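# Two-arm robot delivers White's mate-in-one on a chessboard

## Task

White is to move: make one White move that checkmates Black. Apart from the squares that move touches, every square must finish with exactly the contents it had at the start. All pieces on the board must stand upright and lie wholly within their squares, and the finished position must stay that way on its own, with no gripper holding anything in place.

## Robot and tools

Robot: two arms, left_arm and right_arm, each with six joints and a parallel gripper. Everything (hand positions, velocities) is reported in one scene frame: origin on the table top midway between the arms, +x out across the table, +z up, left_arm on the +y side. The arm names do not correspond to image left or right. Printed hand positions can be off from the truth, more so when an arm is stretched far.

Gripper geometry: fingers point along the gripper's +z, close along its x. end_effector_position is the point midway between the pads; fingertips extend 17.5 mm past it. A flat block protrudes roughly 9 cm from the last joint's axis toward the gripper's -y and rotates with it. Turning only the last joint swings the pad midpoint around a 25 mm circle.

execute_actions takes "actions", a list holding zero or one item, plus optional "pictures" (boolean). An empty list sends nothing and returns the current state with camera images. One action is {"rows": [...], "steps": n} with n from 3 to 15 control steps (each 1/30 s, default 15); row k is used on step k and the final row repeats if rows are fewer than steps. A wait is {"steps": n} with n up to 300, counted from the previous result and including your reply time. A refused call does nothing to the robot.

Each row is one flat list of 18 numbers covering both arms, even if only one moves: left_arm first, then right_arm. Per arm: six absolute joint target angles in radians (shoulder pan, shoulder lift, elbow, wrist 1, wrist 2, wrist 3, same order as the Joint positions line), then gripper position, force_limit, speed, each in [-1, 1]. Stated joint ranges: elbow -3.142 to 3.142, all others -6.283 to 6.283; a target over 0.010 rad beyond a range end and further out than the current angle is refused, and targets past the real end are clipped, possibly reported as "joint sent to its limit". Gripper position is absolute: +1 fully open (50 mm gap), about -0.65 pads touching, -1 means close until blocked. force_limit scales per-pad force (-1 about 20 N, 0 about 102 N, +1 about 185 N; actual can be ~17% higher). speed sets gap rate (-1 20 mm/s, 0 85, +1 150). To leave a gripper unchanged, repeat its previous three numbers; a 0 is itself a command. New force or speed only apply once position changes by at least 0.01; to grip more gently, open first.

Motion limits: commands are smoothed with ~0.15 s lag; each joint target is kept within 0.292 rad (pan, lift), 0.365 (elbow) or 0.438 (wrists) of the measured angle, and targets are scaled back if they would move the hand over 70 mm in a step. So big moves need several calls. The last 3 steps of each action run after its result is returned, while you think; arms keep heading to the last target until motion settles or a step is HELD.

Result lines: per-arm pose (end_effector_position in m, end_effector_quat_wxyz) and velocities; Joint positions and Joint velocities per arm; gripper object_status (0 moving, 1 blocked while opening, 2 blocked while closing = holding, 3 reached target or pads met, i.e. likely empty) and position_measured in counts (gap ≈ (250 - counts) × 0.202 mm). "joint command not followed" means a clearance check altered joint targets; HELD marks steps whose row was not sent. MOTOR HOT appears from 70 °C; at 85 °C an OVER-TEMPERATURE FAULT brakes that arm until cool, so don't hold loads longer than needed. A grip at force_limit -1 keeps status 2 even after losing the object, and a grip on a fixed off-center object fades.

zoom_image: {"camera": one of cam_high, cam_left_wrist, cam_right_wrist, "region": [x0, y0, x1, y1]} in pixels of that camera's latest 672x504 image, top-left origin, at most 504x504; returns a closer view. Intrinsics (pinhole with radial distortion): cam_high fx=fy=510.893, cx 335.446, cy 252.267; cam_left_wrist 455.641, 335.587, 249.286; cam_right_wrist 426.89, 334.53, 252.534.

finished_scene: {"scene": number} ends the current scene irreversibly and reports success; the board must already be correct and stable. Replying without any tool call ends everything.

Hazards: a contact torque at a joint's load limit (pan/lift 290, elbow 132, wrists 49.2 N m, held weight included) or an external force of 150 N stops that arm for 10 s and drops the rest of the call. Never let the arms collide or press on each other. Don't knock pieces over, drop them, slam or shove hard, and never push anything off the table. Brief tugs on a held piece may occur, so grip firmly. Typical order: look and zoom to read the board, find the mating move, open, descend over the piece, close with -1 and confirm status 2, lift, move over the target square, lower, open, retreat, check pieces are upright and centered, then finish.

Each tool is called after "Request:" as a command line: name --argument value for each argument, lists and objects as JSON in quotes; but a table of rows of numbers goes row by row, as --pt "numbers of a row", without its own name.

## Session

Request:
execute_actions --actions '[]'

Scene clock: 0.00 s of 4000.00 s.
left_arm: end_effector_position=(+0.3343, +0.2613, +0.3727) position_measured=3 object_status=3 end_effector_quat_wxyz=(+0.006, +0.359, +0.933, +0.039) end_effector_velocity=(-0.000, +0.000, -0.000) end_effector_angular_velocity=(+0.002, +0.002, -0.000) | right_arm: end_effector_position=(+0.3848, -0.3309, +0.3006) position_measured=3 object_status=3 end_effector_quat_wxyz=(+0.644, +0.029, -0.683, +0.344) end_effector_velocity=(+0.001, +0.000, +0.000) end_effector_angular_velocity=(+0.000, -0.001, +0.001)
Joint positions: left_arm=[ 2.301 -1.979  2.134 -1.702 -1.496 -1.649] | right_arm=[ 3.271 -1.132  1.818 -0.617 -1.846 -1.104]
Joint velocities: left_arm=[-0.     0.    -0.     0.002 -0.     0.   ] | right_arm=[ 0.001  0.    -0.002  0.    -0.     0.   ]

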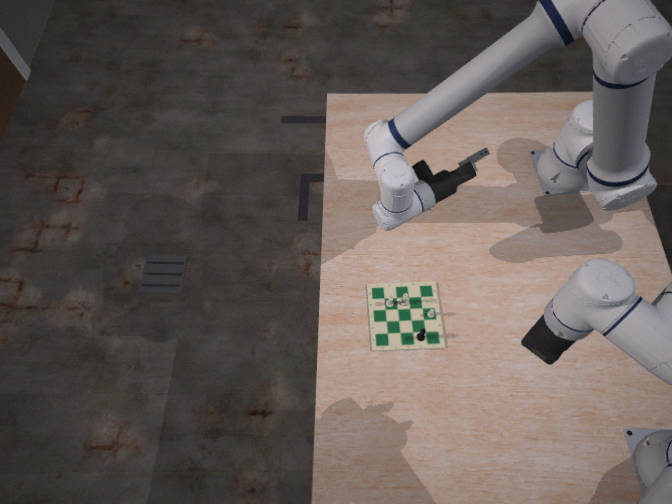

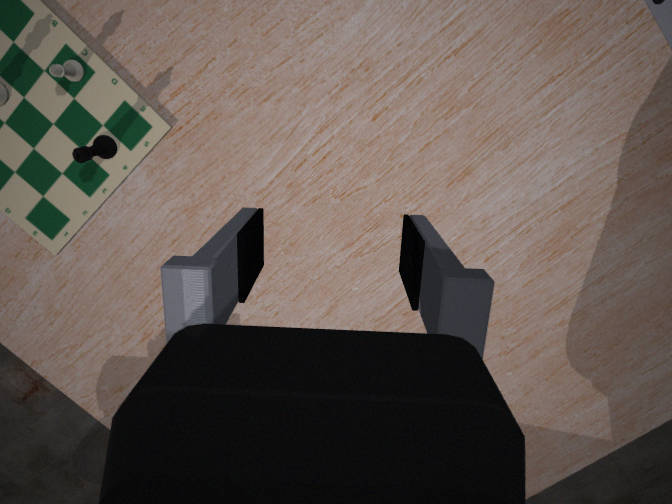

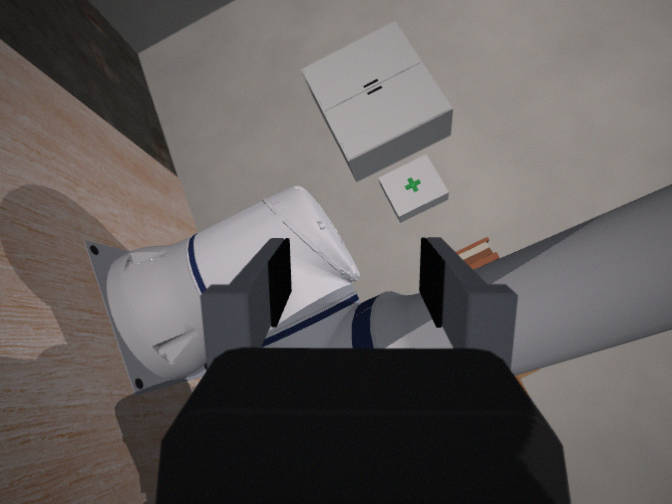

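Request:
zoom_image --camera "cam_high" --region '[340, 260, 480, 365]'

Request:
zoom_image --camera "cam_left_wrist" --region '[0, 0, 340, 255]'

Region (340, 260, 480, 365) of cam_high's 672x504 image, scaled by 3.600, with more detail than that image has; it fills the top 378 rows of this view, and the rest is white.

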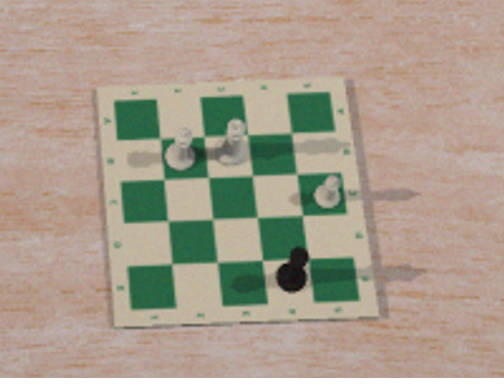

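Region (0, 0, 340, 255) of cam_left_wrist's 672x504 image, scaled by 1.482, with more detail than that image has; it fills the top 378 rows of this view, and the rest is white.

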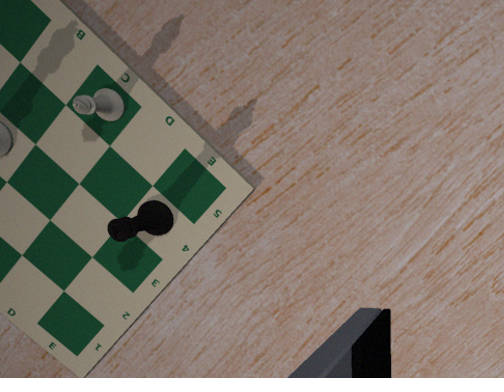

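Request:
execute_actions --actions '[{"rows":[[2.382,-1.604,1.890,-1.857,-1.571,-1.545,1,-0.5,0,3.271,-1.132,1.818,-0.617,-1.846,-1.104,1,0,0]]}]'

Request:
execute_actions --actions '[{"steps":30}]' --pictures true

Scene clock: 1.60 s of 4000.00 s.
left_arm: end_effector_position=(+0.4539, +0.1642, +0.3681) position_measured=3 object_status=3 end_effector_quat_wxyz=(+0.004, +0.367, +0.930, +0.007) end_effector_velocity=(+0.316, -0.227, -0.108) end_effector_angular_velocity=(-0.091, +0.105, -0.043) | right_arm: end_effector_position=(+0.3849, -0.3309, +0.3006) position_measured=3 object_status=3 end_effector_quat_wxyz=(+0.644, +0.029, -0.683, +0.344) end_effector_velocity=(-0.001, +0.000, -0.001) end_effector_angular_velocity=(-0.000, +0.001, +0.001)
Joint positions: left_arm=[ 2.364 -1.692  1.943 -1.823 -1.555 -1.568] | right_arm=[ 3.271 -1.132  1.818 -0.617 -1.846 -1.104]
Joint velocities: left_arm=[ 0.15   0.755 -0.455 -0.288 -0.138  0.192] | right_arm=[ 0.001  0.001  0.001 -0.001 -0.    -0.   ]
Steps of this call (steps 1 to 36: nothing new was sent; steps 37 to 48: the first 12 steps of this action). Readings (joint positions | what the end effector reports):
37: left_arm=[2.302 -1.978 2.133 -1.703 -1.496 -1.648] | right_arm=[3.271 -1.132 1.818 -0.617 -1.846 -1.104] | left_arm position_measured=3 object_status=3 | right_arm position_measured=3 object_status=3
38: left_arm=[2.306 -1.962 2.120 -1.711 -1.500 -1.643] | right_arm=[3.271 -1.132 1.818 -0.617 -1.846 -1.104] | left_arm position_measured=3 object_status=3 | right_arm position_measured=3 object_status=3
40: left_arm=[2.319 -1.912 2.079 -1.737 -1.512 -1.626] | right_arm=[3.271 -1.132 1.818 -0.617 -1.846 -1.104] | left_arm position_measured=3 object_status=3 | right_arm position_measured=3 object_status=3
44: left_arm=[2.342 -1.801 2.009 -1.781 -1.534 -1.596] | right_arm=[3.271 -1.132 1.818 -0.617 -1.846 -1.104] | left_arm position_measured=3 object_status=3 | right_arm position_measured=3 object_status=3
48: the state above

Scene clock: 2.60 s of 4000.00 s.
left_arm: end_effector_position=(+0.4913, +0.1384, +0.3533) position_measured=3 object_status=3 end_effector_quat_wxyz=(+0.000, +0.369, +0.929, -0.000) end_effector_velocity=(+0.000, +0.001, -0.000) end_effector_angular_velocity=(-0.000, +0.001, +0.002) | right_arm: end_effector_position=(+0.3849, -0.3308, +0.3006) position_measured=3 object_status=3 end_effector_quat_wxyz=(+0.644, +0.029, -0.683, +0.344) end_effector_velocity=(+0.000, -0.000, -0.000) end_effector_angular_velocity=(+0.000, -0.001, -0.000)
Joint positions: left_arm=[ 2.382 -1.604  1.89  -1.857 -1.571 -1.545] | right_arm=[ 3.271 -1.132  1.818 -0.617 -1.846 -1.104]
Joint velocities: left_arm=[ 0.002  0.    -0.     0.    -0.001 -0.   ] | right_arm=[-0. -0. -0. -0.  0.  0.]
Kept back: nothing.
Steps of this call (steps 1 to 3: the last 3 steps of your previous action; steps 4 to 30: the robot went on to your last target). Readings (joint positions | what the end effector reports):
1: left_arm=[2.369 -1.669 1.929 -1.832 -1.559 -1.562] | right_arm=[3.271 -1.132 1.818 -0.617 -1.846 -1.104] | left_arm position_measured=3 object_status=3 | right_arm position_measured=3 object_status=3
2: left_arm=[2.372 -1.652 1.919 -1.839 -1.562 -1.557] | right_arm=[3.271 -1.132 1.818 -0.617 -1.846 -1.104] | left_arm position_measured=3 object_status=3 | right_arm position_measured=3 object_status=3
4: left_arm=[2.377 -1.630 1.906 -1.847 -1.566 -1.552] | right_arm=[3.271 -1.132 1.818 -0.617 -1.846 -1.104] | left_arm position_measured=3 object_status=3 | right_arm position_measured=3 object_status=3
8: left_arm=[2.380 -1.612 1.895 -1.854 -1.570 -1.547] | right_arm=[3.271 -1.132 1.818 -0.617 -1.846 -1.104] | left_arm position_measured=3 object_status=3 | right_arm position_measured=3 object_status=3
30: the state above
All arms were judged still, so your last target was given up. Only a new action makes them travel on or press farther. Fingers that are still opening or closing keep moving.

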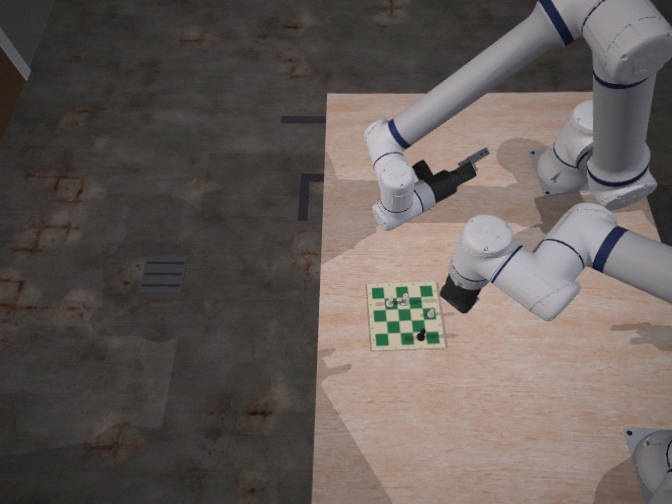

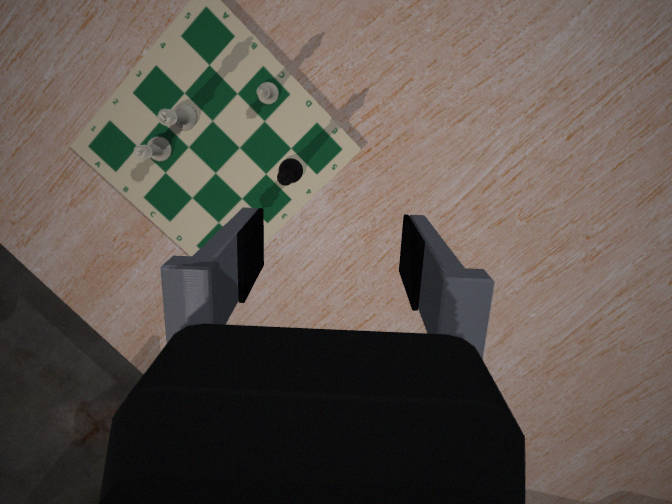

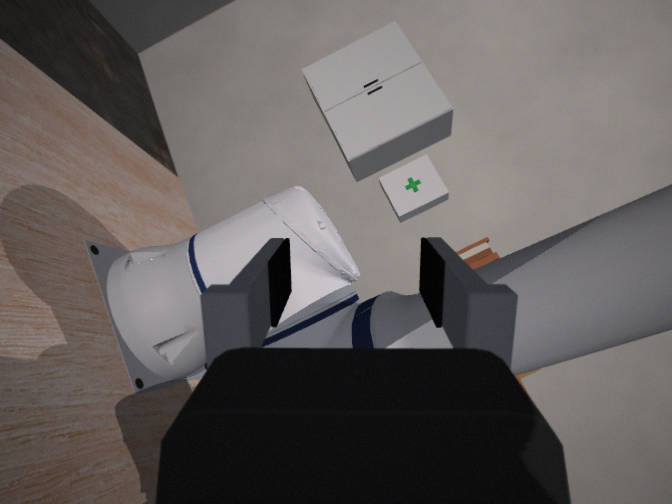

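Request:
zoom_image --camera "cam_left_wrist" --region '[60, 0, 380, 240]'

Region (60, 0, 380, 240) of cam_left_wrist's 672x504 image, scaled by 1.575, with more detail than that image has; it fills the top 378 rows of this view, and the rest is white.

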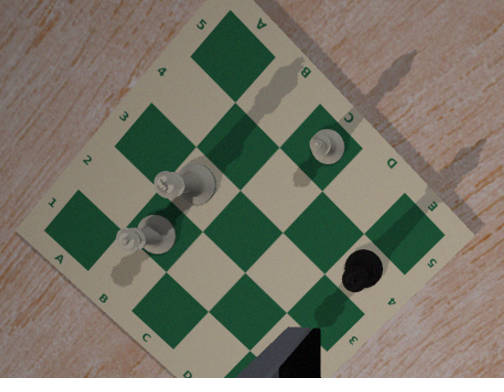

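Request:
execute_actions --actions '[{"rows":[[2.382,-1.173,1.761,-2.159,-1.571,-1.545,1,-0.5,0,3.271,-1.132,1.818,-0.617,-1.846,-1.104,1,0,0]]}]'

Request:
execute_actions --actions '[{"steps":35}]' --pictures true

Scene clock: 3.27 s of 4000.00 s.
left_arm: end_effector_position=(+0.5824, +0.0570, +0.2566) position_measured=3 object_status=3 end_effector_quat_wxyz=(+0.012, +0.369, +0.929, -0.004) end_effector_velocity=(+0.188, -0.167, -0.347) end_effector_angular_velocity=(+0.060, +0.066, +0.001) | right_arm: end_effector_position=(+0.3849, -0.3308, +0.3006) position_measured=3 object_status=3 end_effector_quat_wxyz=(+0.644, +0.029, -0.683, +0.344) end_effector_velocity=(+0.000, +0.000, +0.000) end_effector_angular_velocity=(+0.000, -0.001, +0.000)
Joint positions: left_arm=[ 2.382 -1.361  1.81  -2.044 -1.571 -1.545] | right_arm=[ 3.271 -1.132  1.818 -0.617 -1.846 -1.104]
Joint velocities: left_arm=[ 0.001  0.662 -0.173 -0.4    0.001  0.   ] | right_arm=[ 0.    -0.    -0.001 -0.    -0.     0.   ]
Steps of this call (steps 1 to 8: nothing new was sent; steps 9 to 20: the first 12 steps of this action). Readings (joint positions | what the end effector reports):
9: left_arm=[2.382 -1.602 1.889 -1.859 -1.571 -1.545] | right_arm=[3.271 -1.132 1.818 -0.617 -1.846 -1.104] | left_arm position_measured=3 object_status=3 | right_arm position_measured=3 object_status=3
10: left_arm=[2.382 -1.587 1.882 -1.876 -1.571 -1.545] | right_arm=[3.271 -1.132 1.818 -0.617 -1.846 -1.104] | left_arm position_measured=3 object_status=3 | right_arm position_measured=3 object_status=3
12: left_arm=[2.382 -1.542 1.864 -1.919 -1.571 -1.545] | right_arm=[3.271 -1.132 1.818 -0.617 -1.846 -1.104] | left_arm position_measured=3 object_status=3 | right_arm position_measured=3 object_status=3
16: left_arm=[2.382 -1.452 1.834 -1.989 -1.571 -1.545] | right_arm=[3.271 -1.132 1.818 -0.617 -1.846 -1.104] | left_arm position_measured=3 object_status=3 | right_arm position_measured=3 object_status=3
20: the state above

Scene clock: 4.43 s of 4000.00 s.
left_arm: end_effector_position=(+0.6298, +0.0143, +0.1500) position_measured=3 object_status=3 end_effector_quat_wxyz=(+0.000, +0.369, +0.929, -0.000) end_effector_velocity=(-0.000, -0.000, -0.000) end_effector_angular_velocity=(-0.000, -0.001, -0.001) | right_arm: end_effector_position=(+0.3849, -0.3308, +0.3006) position_measured=3 object_status=3 end_effector_quat_wxyz=(+0.644, +0.029, -0.683, +0.344) end_effector_velocity=(+0.000, +0.000, -0.000) end_effector_angular_velocity=(+0.000, -0.001, -0.000)
Joint positions: left_arm=[ 2.382 -1.173  1.761 -2.159 -1.571 -1.545] | right_arm=[ 3.271 -1.132  1.818 -0.617 -1.846 -1.104]
Joint velocities: left_arm=[-0.001 -0.     0.001 -0.001  0.001  0.   ] | right_arm=[-0.    -0.    -0.    -0.001 -0.     0.   ]
Kept back: nothing.
Steps of this call (steps 1 to 3: the last 3 steps of your previous action; steps 4 to 30: the robot went on to your last target; steps 31 to 35: nothing new was sent). Readings (joint positions | what the end effector reports):
1: left_arm=[2.382 -1.339 1.804 -2.058 -1.571 -1.545] | right_arm=[3.271 -1.132 1.818 -0.617 -1.846 -1.104] | left_arm position_measured=3 object_status=3 | right_arm position_measured=3 object_status=3
2: left_arm=[2.382 -1.317 1.798 -2.071 -1.571 -1.545] | right_arm=[3.271 -1.132 1.818 -0.617 -1.846 -1.104] | left_arm position_measured=3 object_status=3 | right_arm position_measured=3 object_status=3
4: left_arm=[2.382 -1.273 1.787 -2.098 -1.571 -1.545] | right_arm=[3.271 -1.132 1.818 -0.617 -1.846 -1.104] | left_arm position_measured=3 object_status=3 | right_arm position_measured=3 object_status=3
8: left_arm=[2.382 -1.204 1.769 -2.140 -1.571 -1.545] | right_arm=[3.271 -1.132 1.818 -0.617 -1.846 -1.104] | left_arm position_measured=3 object_status=3 | right_arm position_measured=3 object_status=3
35: the state above
All arms were judged still, so your last target was given up. Only a new action makes them travel on or press farther. Fingers that are still opening or closing keep moving.

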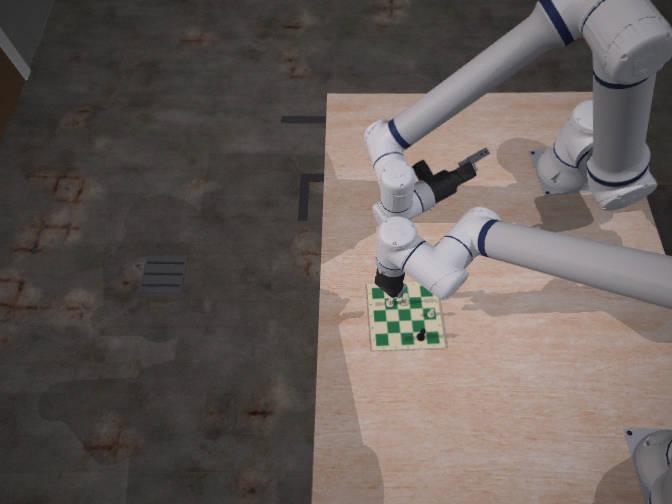

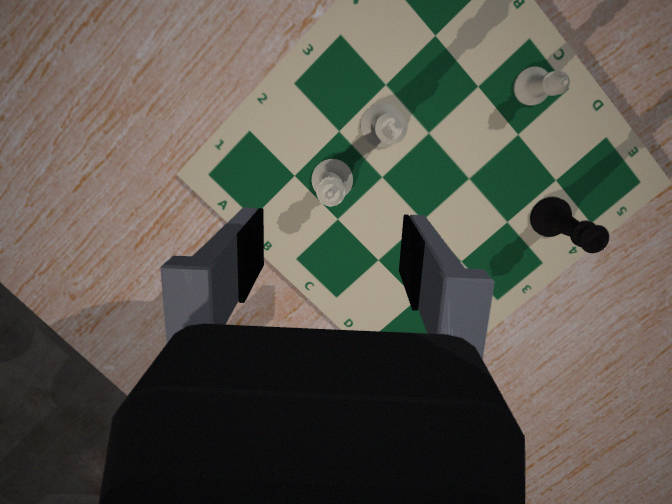

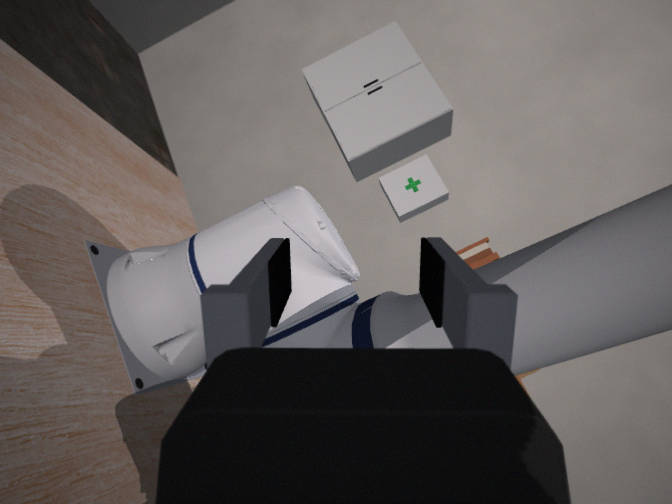

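Request:
execute_actions --actions '[{"rows":[[2.382,-1.103,1.804,-2.272,-1.571,-1.545,0.4,-0.5,0,3.271,-1.132,1.818,-0.617,-1.846,-1.104,1,0,0]]}]'

Request:
execute_actions --actions '[{"steps":20}]' --pictures true

Scene clock: 5.00 s of 4000.00 s.
left_arm: end_effector_position=(+0.6301, +0.0139, +0.0830) position_measured=92 object_status=0 end_effector_quat_wxyz=(+0.000, +0.369, +0.929, -0.000) end_effector_velocity=(-0.001, +0.002, -0.023) end_effector_angular_velocity=(+0.002, +0.001, +0.001) | right_arm: end_effector_position=(+0.3849, -0.3308, +0.3006) position_measured=3 object_status=3 end_effector_quat_wxyz=(+0.644, +0.029, -0.683, +0.344) end_effector_velocity=(-0.001, +0.000, -0.000) end_effector_angular_velocity=(-0.000, +0.000, +0.001)
Joint positions: left_arm=[ 2.382 -1.106  1.802 -2.268 -1.571 -1.545] | right_arm=[ 3.271 -1.132  1.818 -0.617 -1.846 -1.104]
Joint velocities: left_arm=[ 0.001  0.023  0.015 -0.036  0.    -0.   ] | right_arm=[ 0.001  0.     0.001 -0.001  0.     0.   ]
Steps of this call (steps 1 to 5: nothing new was sent; steps 6 to 17: the first 12 steps of this action). Readings (joint positions | what the end effector reports):
6: left_arm=[2.382 -1.171 1.762 -2.162 -1.571 -1.545] | right_arm=[3.271 -1.132 1.818 -0.617 -1.846 -1.104] | left_arm position_measured=10 object_status=0 | right_arm position_measured=3 object_status=3
7: left_arm=[2.382 -1.159 1.768 -2.186 -1.571 -1.545] | right_arm=[3.271 -1.132 1.818 -0.617 -1.846 -1.104] | left_arm position_measured=24 object_status=0 | right_arm position_measured=3 object_status=3
9: left_arm=[2.382 -1.131 1.788 -2.225 -1.571 -1.545] | right_arm=[3.271 -1.132 1.818 -0.617 -1.846 -1.104] | left_arm position_measured=52 object_status=0 | right_arm position_measured=3 object_status=3
13: left_arm=[2.382 -1.111 1.799 -2.258 -1.571 -1.545] | right_arm=[3.271 -1.132 1.818 -0.617 -1.846 -1.104] | left_arm position_measured=92 object_status=0 | right_arm position_measured=3 object_status=3
17: the state above

Scene clock: 5.67 s of 4000.00 s.
left_arm: end_effector_position=(+0.6300, +0.0141, +0.0804) position_measured=92 object_status=3 end_effector_quat_wxyz=(+0.000, +0.369, +0.929, -0.000) end_effector_velocity=(-0.000, +0.001, -0.001) end_effector_angular_velocity=(+0.001, +0.002, +0.001) | right_arm: end_effector_position=(+0.3849, -0.3308, +0.3006) position_measured=3 object_status=3 end_effector_quat_wxyz=(+0.644, +0.029, -0.683, +0.344) end_effector_velocity=(-0.001, -0.000, -0.000) end_effector_angular_velocity=(-0.000, +0.001, -0.000)
Joint positions: left_arm=[ 2.382 -1.103  1.804 -2.272 -1.571 -1.545] | right_arm=[ 3.271 -1.132  1.818 -0.617 -1.846 -1.104]
Joint velocities: left_arm=[ 0.001  0.     0.     0.002 -0.001 -0.   ] | right_arm=[-0.    -0.     0.002 -0.001  0.    -0.   ]
Kept back: nothing.
Steps of this call (steps 1 to 3: the last 3 steps of your previous action; steps 4 to 15: the robot went on to your last target; steps 16 to 20: nothing new was sent). Readings (joint positions | what the end effector reports):
1: left_arm=[2.382 -1.105 1.803 -2.269 -1.571 -1.545] | right_arm=[3.271 -1.132 1.818 -0.617 -1.846 -1.104] | left_arm position_measured=92 object_status=0 | right_arm position_measured=3 object_status=3
2: left_arm=[2.382 -1.104 1.803 -2.270 -1.571 -1.545] | right_arm=[3.271 -1.132 1.818 -0.617 -1.846 -1.104] | left_arm position_measured=92 object_status=3 | right_arm position_measured=3 object_status=3
4: left_arm=[2.382 -1.104 1.804 -2.271 -1.571 -1.545] | right_arm=[3.271 -1.132 1.818 -0.617 -1.846 -1.104] | left_arm position_measured=92 object_status=3 | right_arm position_measured=3 object_status=3
8: left_arm=[2.382 -1.103 1.804 -2.272 -1.571 -1.545] | right_arm=[3.271 -1.132 1.818 -0.617 -1.846 -1.104] | left_arm position_measured=92 object_status=3 | right_arm position_measured=3 object_status=3
20: the state above
All arms were judged still, so your last target was given up. Only a new action makes them travel on or press farther. Fingers that are still opening or closing keep moving.

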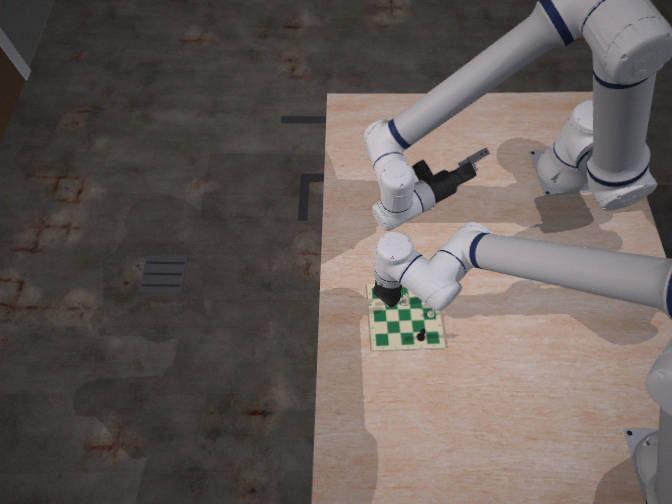

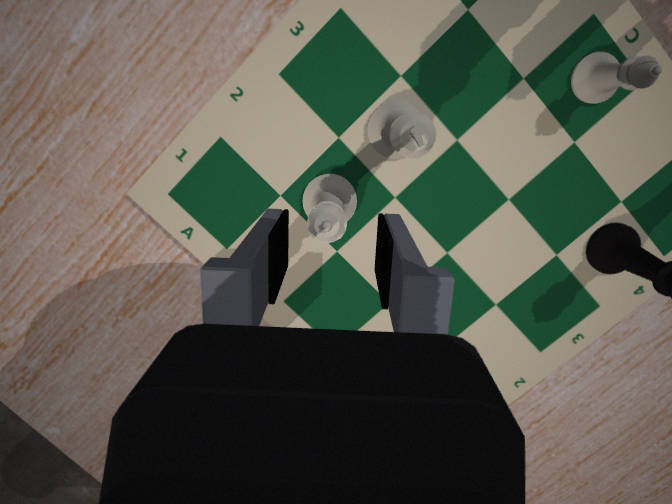

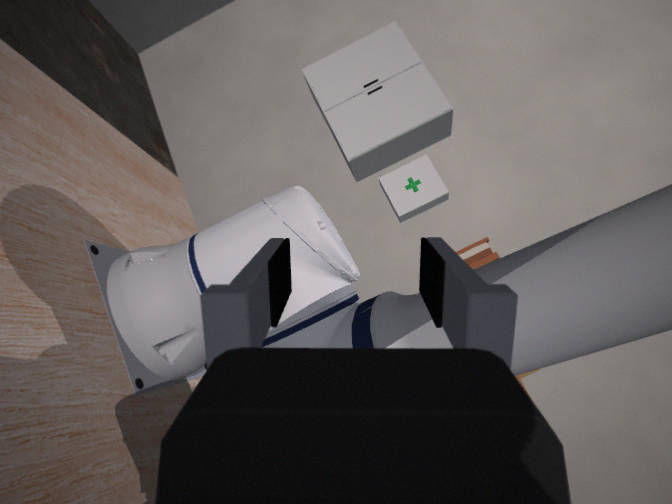

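Request:
execute_actions --actions '[{"rows":[[2.379,-1.0565,1.8157,-2.330,-1.571,-1.545,0.4,-0.5,0,3.271,-1.132,1.818,-0.617,-1.846,-1.104,1,0,0]]}]'

Request:
execute_actions --actions '[{"steps":12}]' --pictures true

Scene clock: 6.20 s of 4000.00 s.
left_arm: end_effector_position=(+0.6310, +0.0100, +0.0435) position_measured=92 object_status=3 end_effector_quat_wxyz=(-0.000, +0.371, +0.929, -0.000) end_effector_velocity=(-0.000, +0.000, -0.012) end_effector_angular_velocity=(+0.002, +0.001, +0.000) | right_arm: end_effector_position=(+0.3849, -0.3308, +0.3006) position_measured=3 object_status=3 end_effector_quat_wxyz=(+0.644, +0.029, -0.683, +0.344) end_effector_velocity=(+0.000, +0.000, +0.000) end_effector_angular_velocity=(+0.000, -0.000, +0.000)
Joint positions: left_arm=[ 2.379 -1.058  1.815 -2.328 -1.571 -1.545] | right_arm=[ 3.271 -1.132  1.818 -0.617 -1.846 -1.104]
Joint velocities: left_arm=[-0.     0.014  0.004 -0.016  0.001 -0.   ] | right_arm=[ 0.    -0.    -0.001  0.001  0.     0.   ]
Steps of this call (steps 1 to 4: nothing new was sent; steps 5 to 16: the first 12 steps of this action). Readings (joint positions | what the end effector reports):
5: left_arm=[2.382 -1.102 1.804 -2.273 -1.571 -1.545] | right_arm=[3.271 -1.132 1.818 -0.617 -1.846 -1.104] | left_arm position_measured=92 object_status=3 | right_arm position_measured=3 object_status=3
6: left_arm=[2.382 -1.092 1.806 -2.287 -1.571 -1.545] | right_arm=[3.271 -1.132 1.818 -0.617 -1.846 -1.104] | left_arm position_measured=92 object_status=3 | right_arm position_measured=3 object_status=3
8: left_arm=[2.381 -1.075 1.812 -2.306 -1.571 -1.545] | right_arm=[3.271 -1.132 1.818 -0.617 -1.846 -1.104] | left_arm position_measured=92 object_status=3 | right_arm position_measured=3 object_status=3
12: left_arm=[2.379 -1.062 1.814 -2.323 -1.571 -1.545] | right_arm=[3.271 -1.132 1.818 -0.617 -1.846 -1.104] | left_arm position_measured=92 object_status=3 | right_arm position_measured=3 object_status=3
16: the state above

Scene clock: 6.60 s of 4000.00 s.
left_arm: end_effector_position=(+0.6309, +0.0099, +0.0421) position_measured=92 object_status=3 end_effector_quat_wxyz=(-0.000, +0.371, +0.929, -0.000) end_effector_velocity=(-0.001, -0.001, -0.001) end_effector_angular_velocity=(+0.000, +0.000, -0.001) | right_arm: end_effector_position=(+0.3849, -0.3308, +0.3006) position_measured=3 object_status=3 end_effector_quat_wxyz=(+0.644, +0.029, -0.683, +0.344) end_effector_velocity=(+0.000, +0.000, +0.000) end_effector_angular_velocity=(-0.000, +0.000, +0.000)
Joint positions: left_arm=[ 2.379 -1.057  1.816 -2.33  -1.571 -1.545] | right_arm=[ 3.271 -1.132  1.818 -0.617 -1.846 -1.104]
Joint velocities: left_arm=[-0.001  0.001  0.    -0.001  0.    -0.   ] | right_arm=[ 0.  0. -0.  0. -0. -0.]
Kept back: nothing.
Steps of this call (steps 1 to 3: the last 3 steps of your previous action; steps 4 to 12: the robot went on to your last target). Readings (joint positions | what the end effector reports):
1: left_arm=[2.379 -1.058 1.815 -2.328 -1.571 -1.545] | right_arm=[3.271 -1.132 1.818 -0.617 -1.846 -1.104] | left_arm position_measured=92 object_status=3 | right_arm position_measured=3 object_status=3
2: left_arm=[2.379 -1.057 1.815 -2.329 -1.571 -1.545] | right_arm=[3.271 -1.132 1.818 -0.617 -1.846 -1.104] | left_arm position_measured=92 object_status=3 | right_arm position_measured=3 object_status=3
4: left_arm=[2.379 -1.057 1.816 -2.329 -1.571 -1.545] | right_arm=[3.271 -1.132 1.818 -0.617 -1.846 -1.104] | left_arm position_measured=92 object_status=3 | right_arm position_measured=3 object_status=3
8: left_arm=[2.379 -1.057 1.816 -2.330 -1.571 -1.545] | right_arm=[3.271 -1.132 1.818 -0.617 -1.846 -1.104] | left_arm position_measured=92 object_status=3 | right_arm position_measured=3 object_status=3
12: the state above

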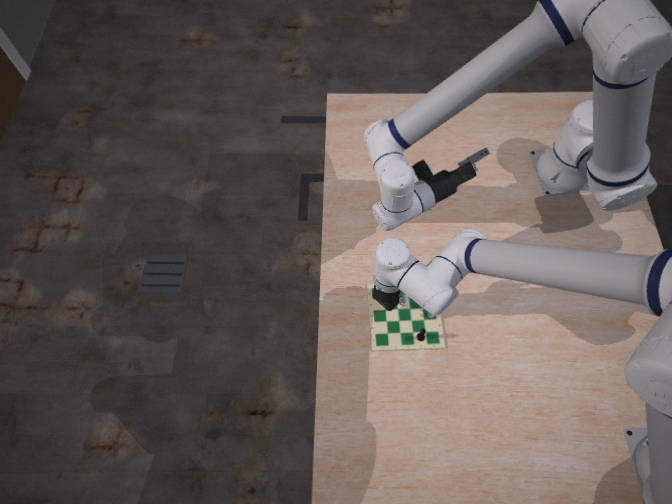

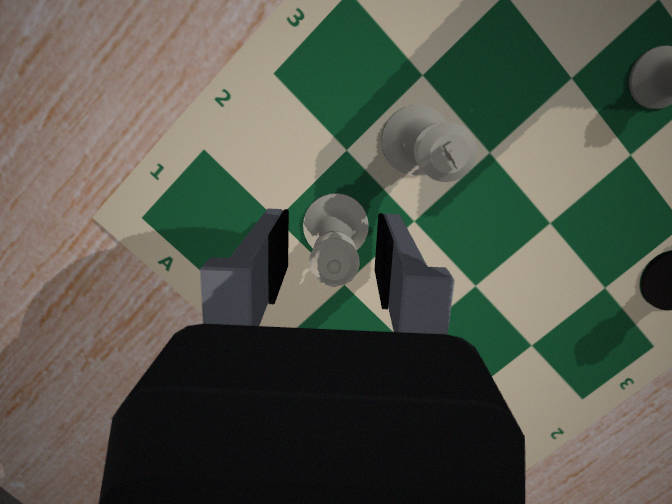

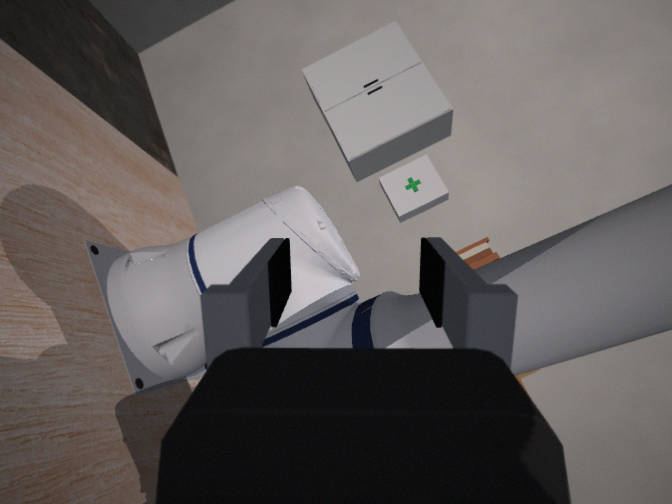

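Request:
execute_actions --actions '[{"rows":[[2.379,-1.0565,1.8157,-2.330,-1.571,-1.545,-1,-0.5,0,3.271,-1.132,1.818,-0.617,-1.846,-1.104,1,0,0]]}]'

Request:
execute_actions --actions '[{"steps":8}]'

Request:
execute_actions --actions '[{"rows":[[2.379,-1.153,1.773,-2.191,-1.571,-1.545,-1,-0.5,0,3.271,-1.132,1.818,-0.617,-1.846,-1.104,1,0,0]]}]'

Request:
execute_actions --actions '[{"rows":[[2.382,-1.3096,2.0,-2.261,-1.571,-1.545,-1,-0.5,0,3.271,-1.132,1.818,-0.617,-1.846,-1.104,1,0,0]]}]'

Request:
execute_actions --actions '[{"steps":6}]'

Request:
execute_actions --actions '[{"rows":[[2.382,-1.216,2.0451,-2.400,-1.571,-1.545,-1,-0.5,0,3.271,-1.132,1.818,-0.617,-1.846,-1.104,1,0,0]]}]'

Request:
execute_actions --actions '[{"steps":12}]' --pictures true

Scene clock: 8.90 s of 4000.00 s.
left_arm: end_effector_position=(+0.6309, +0.0099, +0.0421) position_measured=187 object_status=0 end_effector_quat_wxyz=(-0.000, +0.371, +0.929, -0.000) end_effector_velocity=(+0.000, +0.000, -0.000) end_effector_angular_velocity=(-0.000, -0.000, +0.000) | right_arm: end_effector_position=(+0.3849, -0.3308, +0.3006) position_measured=3 object_status=3 end_effector_quat_wxyz=(+0.644, +0.029, -0.683, +0.344) end_effector_velocity=(+0.001, +0.000, +0.000) end_effector_angular_velocity=(+0.000, -0.002, -0.000)
Joint positions: left_arm=[ 2.379 -1.056  1.816 -2.33  -1.571 -1.545] | right_arm=[ 3.271 -1.132  1.818 -0.617 -1.846 -1.104]
Joint velocities: left_arm=[ 0.001  0.     0.    -0.001 -0.     0.   ] | right_arm=[-0.    -0.    -0.001 -0.     0.     0.   ]
Steps of this call (steps 1 to 15: the robot went on to your last target; steps 16 to 57: nothing new was sent; steps 58 to 69: the first 12 steps of this action). Readings (joint positions | what the end effector reports):
58: left_arm=[2.379 -1.056 1.816 -2.330 -1.571 -1.545] | right_arm=[3.271 -1.132 1.818 -0.617 -1.846 -1.104] | left_arm position_measured=99 object_status=0 | right_arm position_measured=3 object_status=3
59: left_arm=[2.379 -1.056 1.816 -2.330 -1.571 -1.545] | right_arm=[3.271 -1.132 1.818 -0.617 -1.846 -1.104] | left_arm position_measured=113 object_status=0 | right_arm position_measured=3 object_status=3
61: left_arm=[2.379 -1.056 1.816 -2.330 -1.571 -1.545] | right_arm=[3.271 -1.132 1.818 -0.617 -1.846 -1.104] | left_arm position_measured=141 object_status=0 | right_arm position_measured=3 object_status=3
65: left_arm=[2.379 -1.056 1.816 -2.330 -1.571 -1.545] | right_arm=[3.271 -1.132 1.818 -0.617 -1.846 -1.104] | left_arm position_measured=187 object_status=0 | right_arm position_measured=3 object_status=3
69: the state above

Scene clock: 9.17 s of 4000.00 s.
left_arm: end_effector_position=(+0.6309, +0.0099, +0.0421) position_measured=187 object_status=2 end_effector_quat_wxyz=(-0.000, +0.371, +0.929, -0.000) end_effector_velocity=(-0.001, -0.000, -0.001) end_effector_angular_velocity=(+0.001, +0.001, -0.001) | right_arm: end_effector_position=(+0.3849, -0.3308, +0.3006) position_measured=3 object_status=3 end_effector_quat_wxyz=(+0.644, +0.029, -0.683, +0.344) end_effector_velocity=(+0.000, -0.000, -0.000) end_effector_angular_velocity=(-0.000, -0.000, -0.000)
Joint positions: left_arm=[ 2.379 -1.056  1.816 -2.33  -1.571 -1.545] | right_arm=[ 3.271 -1.132  1.818 -0.617 -1.846 -1.104]
Joint velocities: left_arm=[-0.001  0.     0.001  0.     0.     0.   ] | right_arm=[-0.  0. -0. -0. -0.  0.]
Kept back: nothing.
Steps of this call (steps 1 to 3: the last 3 steps of your previous action; steps 4 to 8: the robot went on to your last target). Readings (joint positions | what the end effector reports):
1: left_arm=[2.379 -1.056 1.816 -2.330 -1.571 -1.545] | right_arm=[3.271 -1.132 1.818 -0.617 -1.846 -1.104] | left_arm position_measured=187 object_status=0 | right_arm position_measured=3 object_status=3
2: left_arm=[2.379 -1.056 1.816 -2.330 -1.571 -1.545] | right_arm=[3.271 -1.132 1.818 -0.617 -1.846 -1.104] | left_arm position_measured=187 object_status=2 | right_arm position_measured=3 object_status=3
4: left_arm=[2.379 -1.056 1.816 -2.330 -1.571 -1.545] | right_arm=[3.271 -1.132 1.818 -0.617 -1.846 -1.104] | left_arm position_measured=187 object_status=2 | right_arm position_measured=3 object_status=3
8: the state above

Scene clock: 9.57 s of 4000.00 s.
left_arm: end_effector_position=(+0.6293, +0.0112, +0.1261) position_measured=187 object_status=2 end_effector_quat_wxyz=(-0.000, +0.371, +0.929, -0.000) end_effector_velocity=(-0.002, +0.002, +0.035) end_effector_angular_velocity=(-0.001, -0.001, +0.000) | right_arm: end_effector_position=(+0.3849, -0.3308, +0.3006) position_measured=3 object_status=3 end_effector_quat_wxyz=(+0.644, +0.029, -0.683, +0.344) end_effector_velocity=(+0.000, -0.000, +0.000) end_effector_angular_velocity=(+0.000, -0.001, -0.000)
Joint positions: left_arm=[ 2.379 -1.149  1.775 -2.197 -1.571 -1.545] | right_arm=[ 3.271 -1.132  1.818 -0.617 -1.846 -1.104]
Joint velocities: left_arm=[ 0.    -0.038 -0.017  0.054  0.    -0.   ] | right_arm=[-0.    -0.001 -0.    -0.    -0.    -0.   ]
Steps of this call (steps 1 to 12: the first 12 steps of this action). Readings (joint positions | what the end effector reports):
1: left_arm=[2.379 -1.058 1.815 -2.328 -1.571 -1.545] | right_arm=[3.271 -1.132 1.818 -0.617 -1.846 -1.104] | left_arm position_measured=187 object_status=2 | right_arm position_measured=3 object_status=3
2: left_arm=[2.379 -1.072 1.811 -2.304 -1.571 -1.545] | right_arm=[3.271 -1.132 1.818 -0.617 -1.846 -1.104] | left_arm position_measured=187 object_status=2 | right_arm position_measured=3 object_status=3
4: left_arm=[2.379 -1.106 1.793 -2.260 -1.571 -1.545] | right_arm=[3.271 -1.132 1.818 -0.617 -1.846 -1.104] | left_arm position_measured=187 object_status=2 | right_arm position_measured=3 object_status=3
8: left_arm=[2.379 -1.139 1.779 -2.211 -1.571 -1.545] | right_arm=[3.271 -1.132 1.818 -0.617 -1.846 -1.104] | left_arm position_measured=187 object_status=2 | right_arm position_measured=3 object_status=3
12: the state above

Scene clock: 10.07 s of 4000.00 s.
left_arm: end_effector_position=(+0.5502, +0.0855, +0.1305) position_measured=187 object_status=2 end_effector_quat_wxyz=(-0.000, +0.369, +0.929, -0.000) end_effector_velocity=(-0.050, +0.046, -0.004) end_effector_angular_velocity=(+0.001, +0.002, +0.002) | right_arm: end_effector_position=(+0.3849, -0.3308, +0.3006) position_measured=3 object_status=3 end_effector_quat_wxyz=(+0.644, +0.029, -0.683, +0.344) end_effector_velocity=(+0.000, -0.000, -0.000) end_effector_angular_velocity=(+0.000, -0.000, -0.001)
Joint positions: left_arm=[ 2.382 -1.3    1.986 -2.257 -1.571 -1.545] | right_arm=[ 3.271 -1.132  1.818 -0.617 -1.846 -1.104]
Joint velocities: left_arm=[ 0.002 -0.088  0.129 -0.039 -0.    -0.   ] | right_arm=[-0.001  0.    -0.    -0.     0.     0.   ]
Steps of this call (steps 1 to 3: the last 3 steps of your previous action; steps 4 to 15: the first 12 steps of this action). Readings (joint positions | what the end effector reports):
4: left_arm=[2.379 -1.153 1.775 -2.193 -1.571 -1.545] | right_arm=[3.271 -1.132 1.818 -0.617 -1.846 -1.104] | left_arm position_measured=187 object_status=2 | right_arm position_measured=3 object_status=3
5: left_arm=[2.379 -1.167 1.795 -2.199 -1.571 -1.545] | right_arm=[3.271 -1.132 1.818 -0.617 -1.846 -1.104] | left_arm position_measured=187 object_status=2 | right_arm position_measured=3 object_status=3
7: left_arm=[2.380 -1.209 1.856 -2.217 -1.571 -1.545] | right_arm=[3.271 -1.132 1.818 -0.617 -1.846 -1.104] | left_arm position_measured=187 object_status=2 | right_arm position_measured=3 object_status=3
11: left_arm=[2.381 -1.276 1.952 -2.246 -1.571 -1.545] | right_arm=[3.271 -1.132 1.818 -0.617 -1.846 -1.104] | left_arm position_measured=187 object_status=2 | right_arm position_measured=3 object_status=3
15: the state above

Scene clock: 10.27 s of 4000.00 s.
left_arm: end_effector_position=(+0.5455, +0.0898, +0.1302) position_measured=187 object_status=2 end_effector_quat_wxyz=(-0.000, +0.369, +0.929, -0.000) end_effector_velocity=(-0.008, +0.008, -0.001) end_effector_angular_velocity=(-0.000, -0.000, +0.001) | right_arm: end_effector_position=(+0.3849, -0.3308, +0.3006) position_measured=3 object_status=3 end_effector_quat_wxyz=(+0.644, +0.029, -0.683, +0.344) end_effector_velocity=(-0.000, +0.000, -0.000) end_effector_angular_velocity=(-0.000, +0.000, +0.000)
Joint positions: left_arm=[ 2.382 -1.308  1.998 -2.26  -1.571 -1.545] | right_arm=[ 3.271 -1.132  1.818 -0.617 -1.846 -1.104]
Joint velocities: left_arm=[ 0.001 -0.015  0.022 -0.007 -0.     0.   ] | right_arm=[ 0.     0.     0.001 -0.    -0.     0.   ]
Kept back: nothing.
Steps of this call (steps 1 to 3: the last 3 steps of your previous action; steps 4 to 6: the robot went on to your last target). Readings (joint positions | what the end effector reports):
1: left_arm=[2.382 -1.302 1.989 -2.258 -1.571 -1.545] | right_arm=[3.271 -1.132 1.818 -0.617 -1.846 -1.104] | left_arm position_measured=187 object_status=2 | right_arm position_measured=3 object_status=3
2: left_arm=[2.382 -1.304 1.992 -2.259 -1.571 -1.545] | right_arm=[3.271 -1.132 1.818 -0.617 -1.846 -1.104] | left_arm position_measured=187 object_status=2 | right_arm position_measured=3 object_status=3
4: left_arm=[2.382 -1.307 1.996 -2.260 -1.571 -1.545] | right_arm=[3.271 -1.132 1.818 -0.617 -1.846 -1.104] | left_arm position_measured=187 object_status=2 | right_arm position_measured=3 object_status=3
6: the state above

Scene clock: 10.67 s of 4000.00 s.
left_arm: end_effector_position=(+0.5452, +0.0903, +0.0584) position_measured=187 object_status=2 end_effector_quat_wxyz=(+0.000, +0.369, +0.929, -0.000) end_effector_velocity=(-0.001, +0.001, -0.026) end_effector_angular_velocity=(-0.001, -0.001, -0.000) | right_arm: end_effector_position=(+0.3849, -0.3308, +0.3006) position_measured=3 object_status=3 end_effector_quat_wxyz=(+0.644, +0.029, -0.683, +0.344) end_effector_velocity=(-0.000, -0.000, +0.000) end_effector_angular_velocity=(-0.000, +0.001, -0.000)
Joint positions: left_arm=[ 2.382 -1.22   2.043 -2.395 -1.571 -1.545] | right_arm=[ 3.271 -1.132  1.818 -0.617 -1.846 -1.104]
Joint velocities: left_arm=[-0.     0.033  0.017 -0.051 -0.    -0.   ] | right_arm=[-0.    -0.     0.     0.001 -0.    -0.   ]
Steps of this call (steps 1 to 12: the first 12 steps of this action). Readings (joint positions | what the end effector reports):
1: left_arm=[2.382 -1.307 1.999 -2.263 -1.571 -1.545] | right_arm=[3.271 -1.132 1.818 -0.617 -1.846 -1.104] | left_arm position_measured=187 object_status=2 | right_arm position_measured=3 object_status=3
2: left_arm=[2.382 -1.292 2.005 -2.288 -1.571 -1.545] | right_arm=[3.271 -1.132 1.818 -0.617 -1.846 -1.104] | left_arm position_measured=187 object_status=2 | right_arm position_measured=3 object_status=3
4: left_arm=[2.382 -1.256 2.026 -2.338 -1.571 -1.545] | right_arm=[3.271 -1.132 1.818 -0.617 -1.846 -1.104] | left_arm position_measured=187 object_status=2 | right_arm position_measured=3 object_status=3
8: left_arm=[2.382 -1.228 2.039 -2.382 -1.571 -1.545] | right_arm=[3.271 -1.132 1.818 -0.617 -1.846 -1.104] | left_arm position_measured=187 object_status=2 | right_arm position_measured=3 object_status=3
12: the state above

Scene clock: 11.07 s of 4000.00 s.
left_arm: end_effector_position=(+0.5449, +0.0904, +0.0555) position_measured=187 object_status=2 end_effector_quat_wxyz=(+0.000, +0.369, +0.929, -0.000) end_effector_velocity=(-0.001, +0.000, -0.001) end_effector_angular_velocity=(+0.002, +0.002, -0.000) | right_arm: end_effector_position=(+0.3849, -0.3308, +0.3006) position_measured=3 object_status=3 end_effector_quat_wxyz=(+0.644, +0.029, -0.683, +0.344) end_effector_velocity=(+0.000, -0.000, +0.000) end_effector_angular_velocity=(+0.000, -0.000, -0.000)
Joint positions: left_arm=[ 2.382 -1.216  2.045 -2.4   -1.571 -1.545] | right_arm=[ 3.271 -1.132  1.818 -0.617 -1.846 -1.104]
Joint velocities: left_arm=[-0.     0.001  0.001  0.001 -0.    -0.   ] | right_arm=[-0.    -0.    -0.001  0.    -0.     0.   ]
Kept back: nothing.
Steps of this call (steps 1 to 3: the last 3 steps of your previous action; steps 4 to 12: the robot went on to your last target). Readings (joint positions | what the end effector reports):
1: left_arm=[2.382 -1.219 2.044 -2.396 -1.571 -1.545] | right_arm=[3.271 -1.132 1.818 -0.617 -1.846 -1.104] | left_arm position_measured=187 object_status=2 | right_arm position_measured=3 object_status=3
2: left_arm=[2.382 -1.218 2.044 -2.397 -1.571 -1.545] | right_arm=[3.271 -1.132 1.818 -0.617 -1.846 -1.104] | left_arm position_measured=187 object_status=2 | right_arm position_measured=3 object_status=3
4: left_arm=[2.382 -1.217 2.045 -2.398 -1.571 -1.545] | right_arm=[3.271 -1.132 1.818 -0.617 -1.846 -1.104] | left_arm position_measured=187 object_status=2 | right_arm position_measured=3 object_status=3
8: left_arm=[2.382 -1.216 2.045 -2.400 -1.571 -1.545] | right_arm=[3.271 -1.132 1.818 -0.617 -1.846 -1.104] | left_arm position_measured=187 object_status=2 | right_arm position_measured=3 object_status=3
12: the state above

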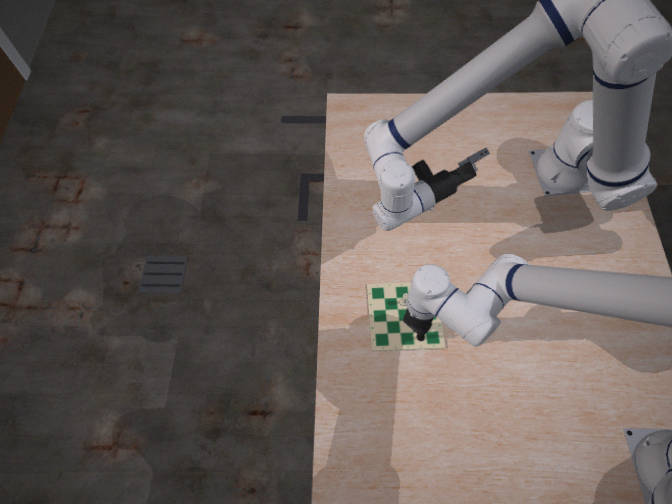

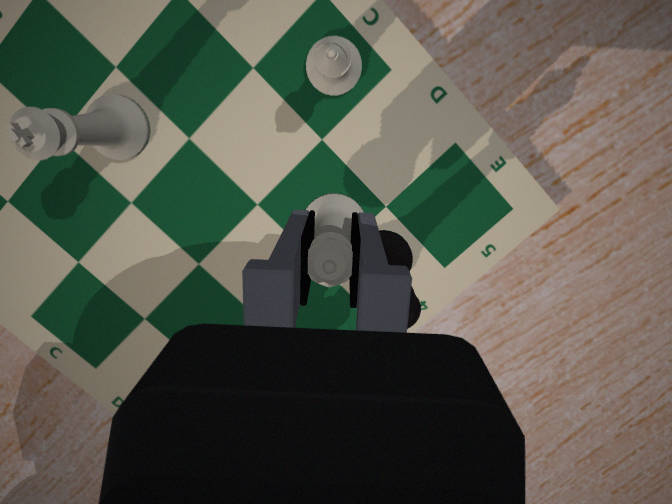

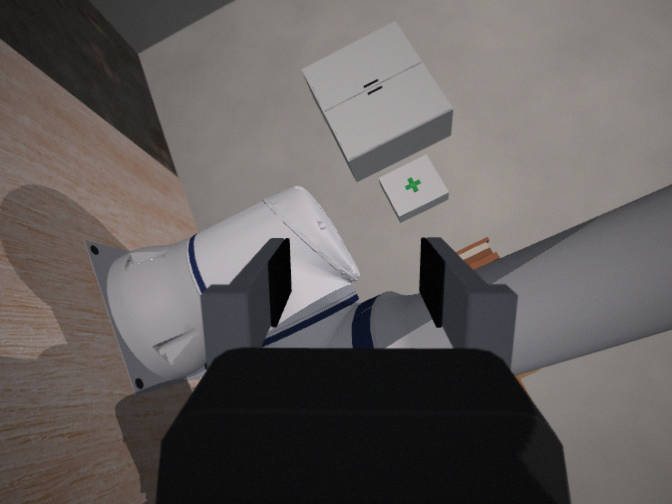

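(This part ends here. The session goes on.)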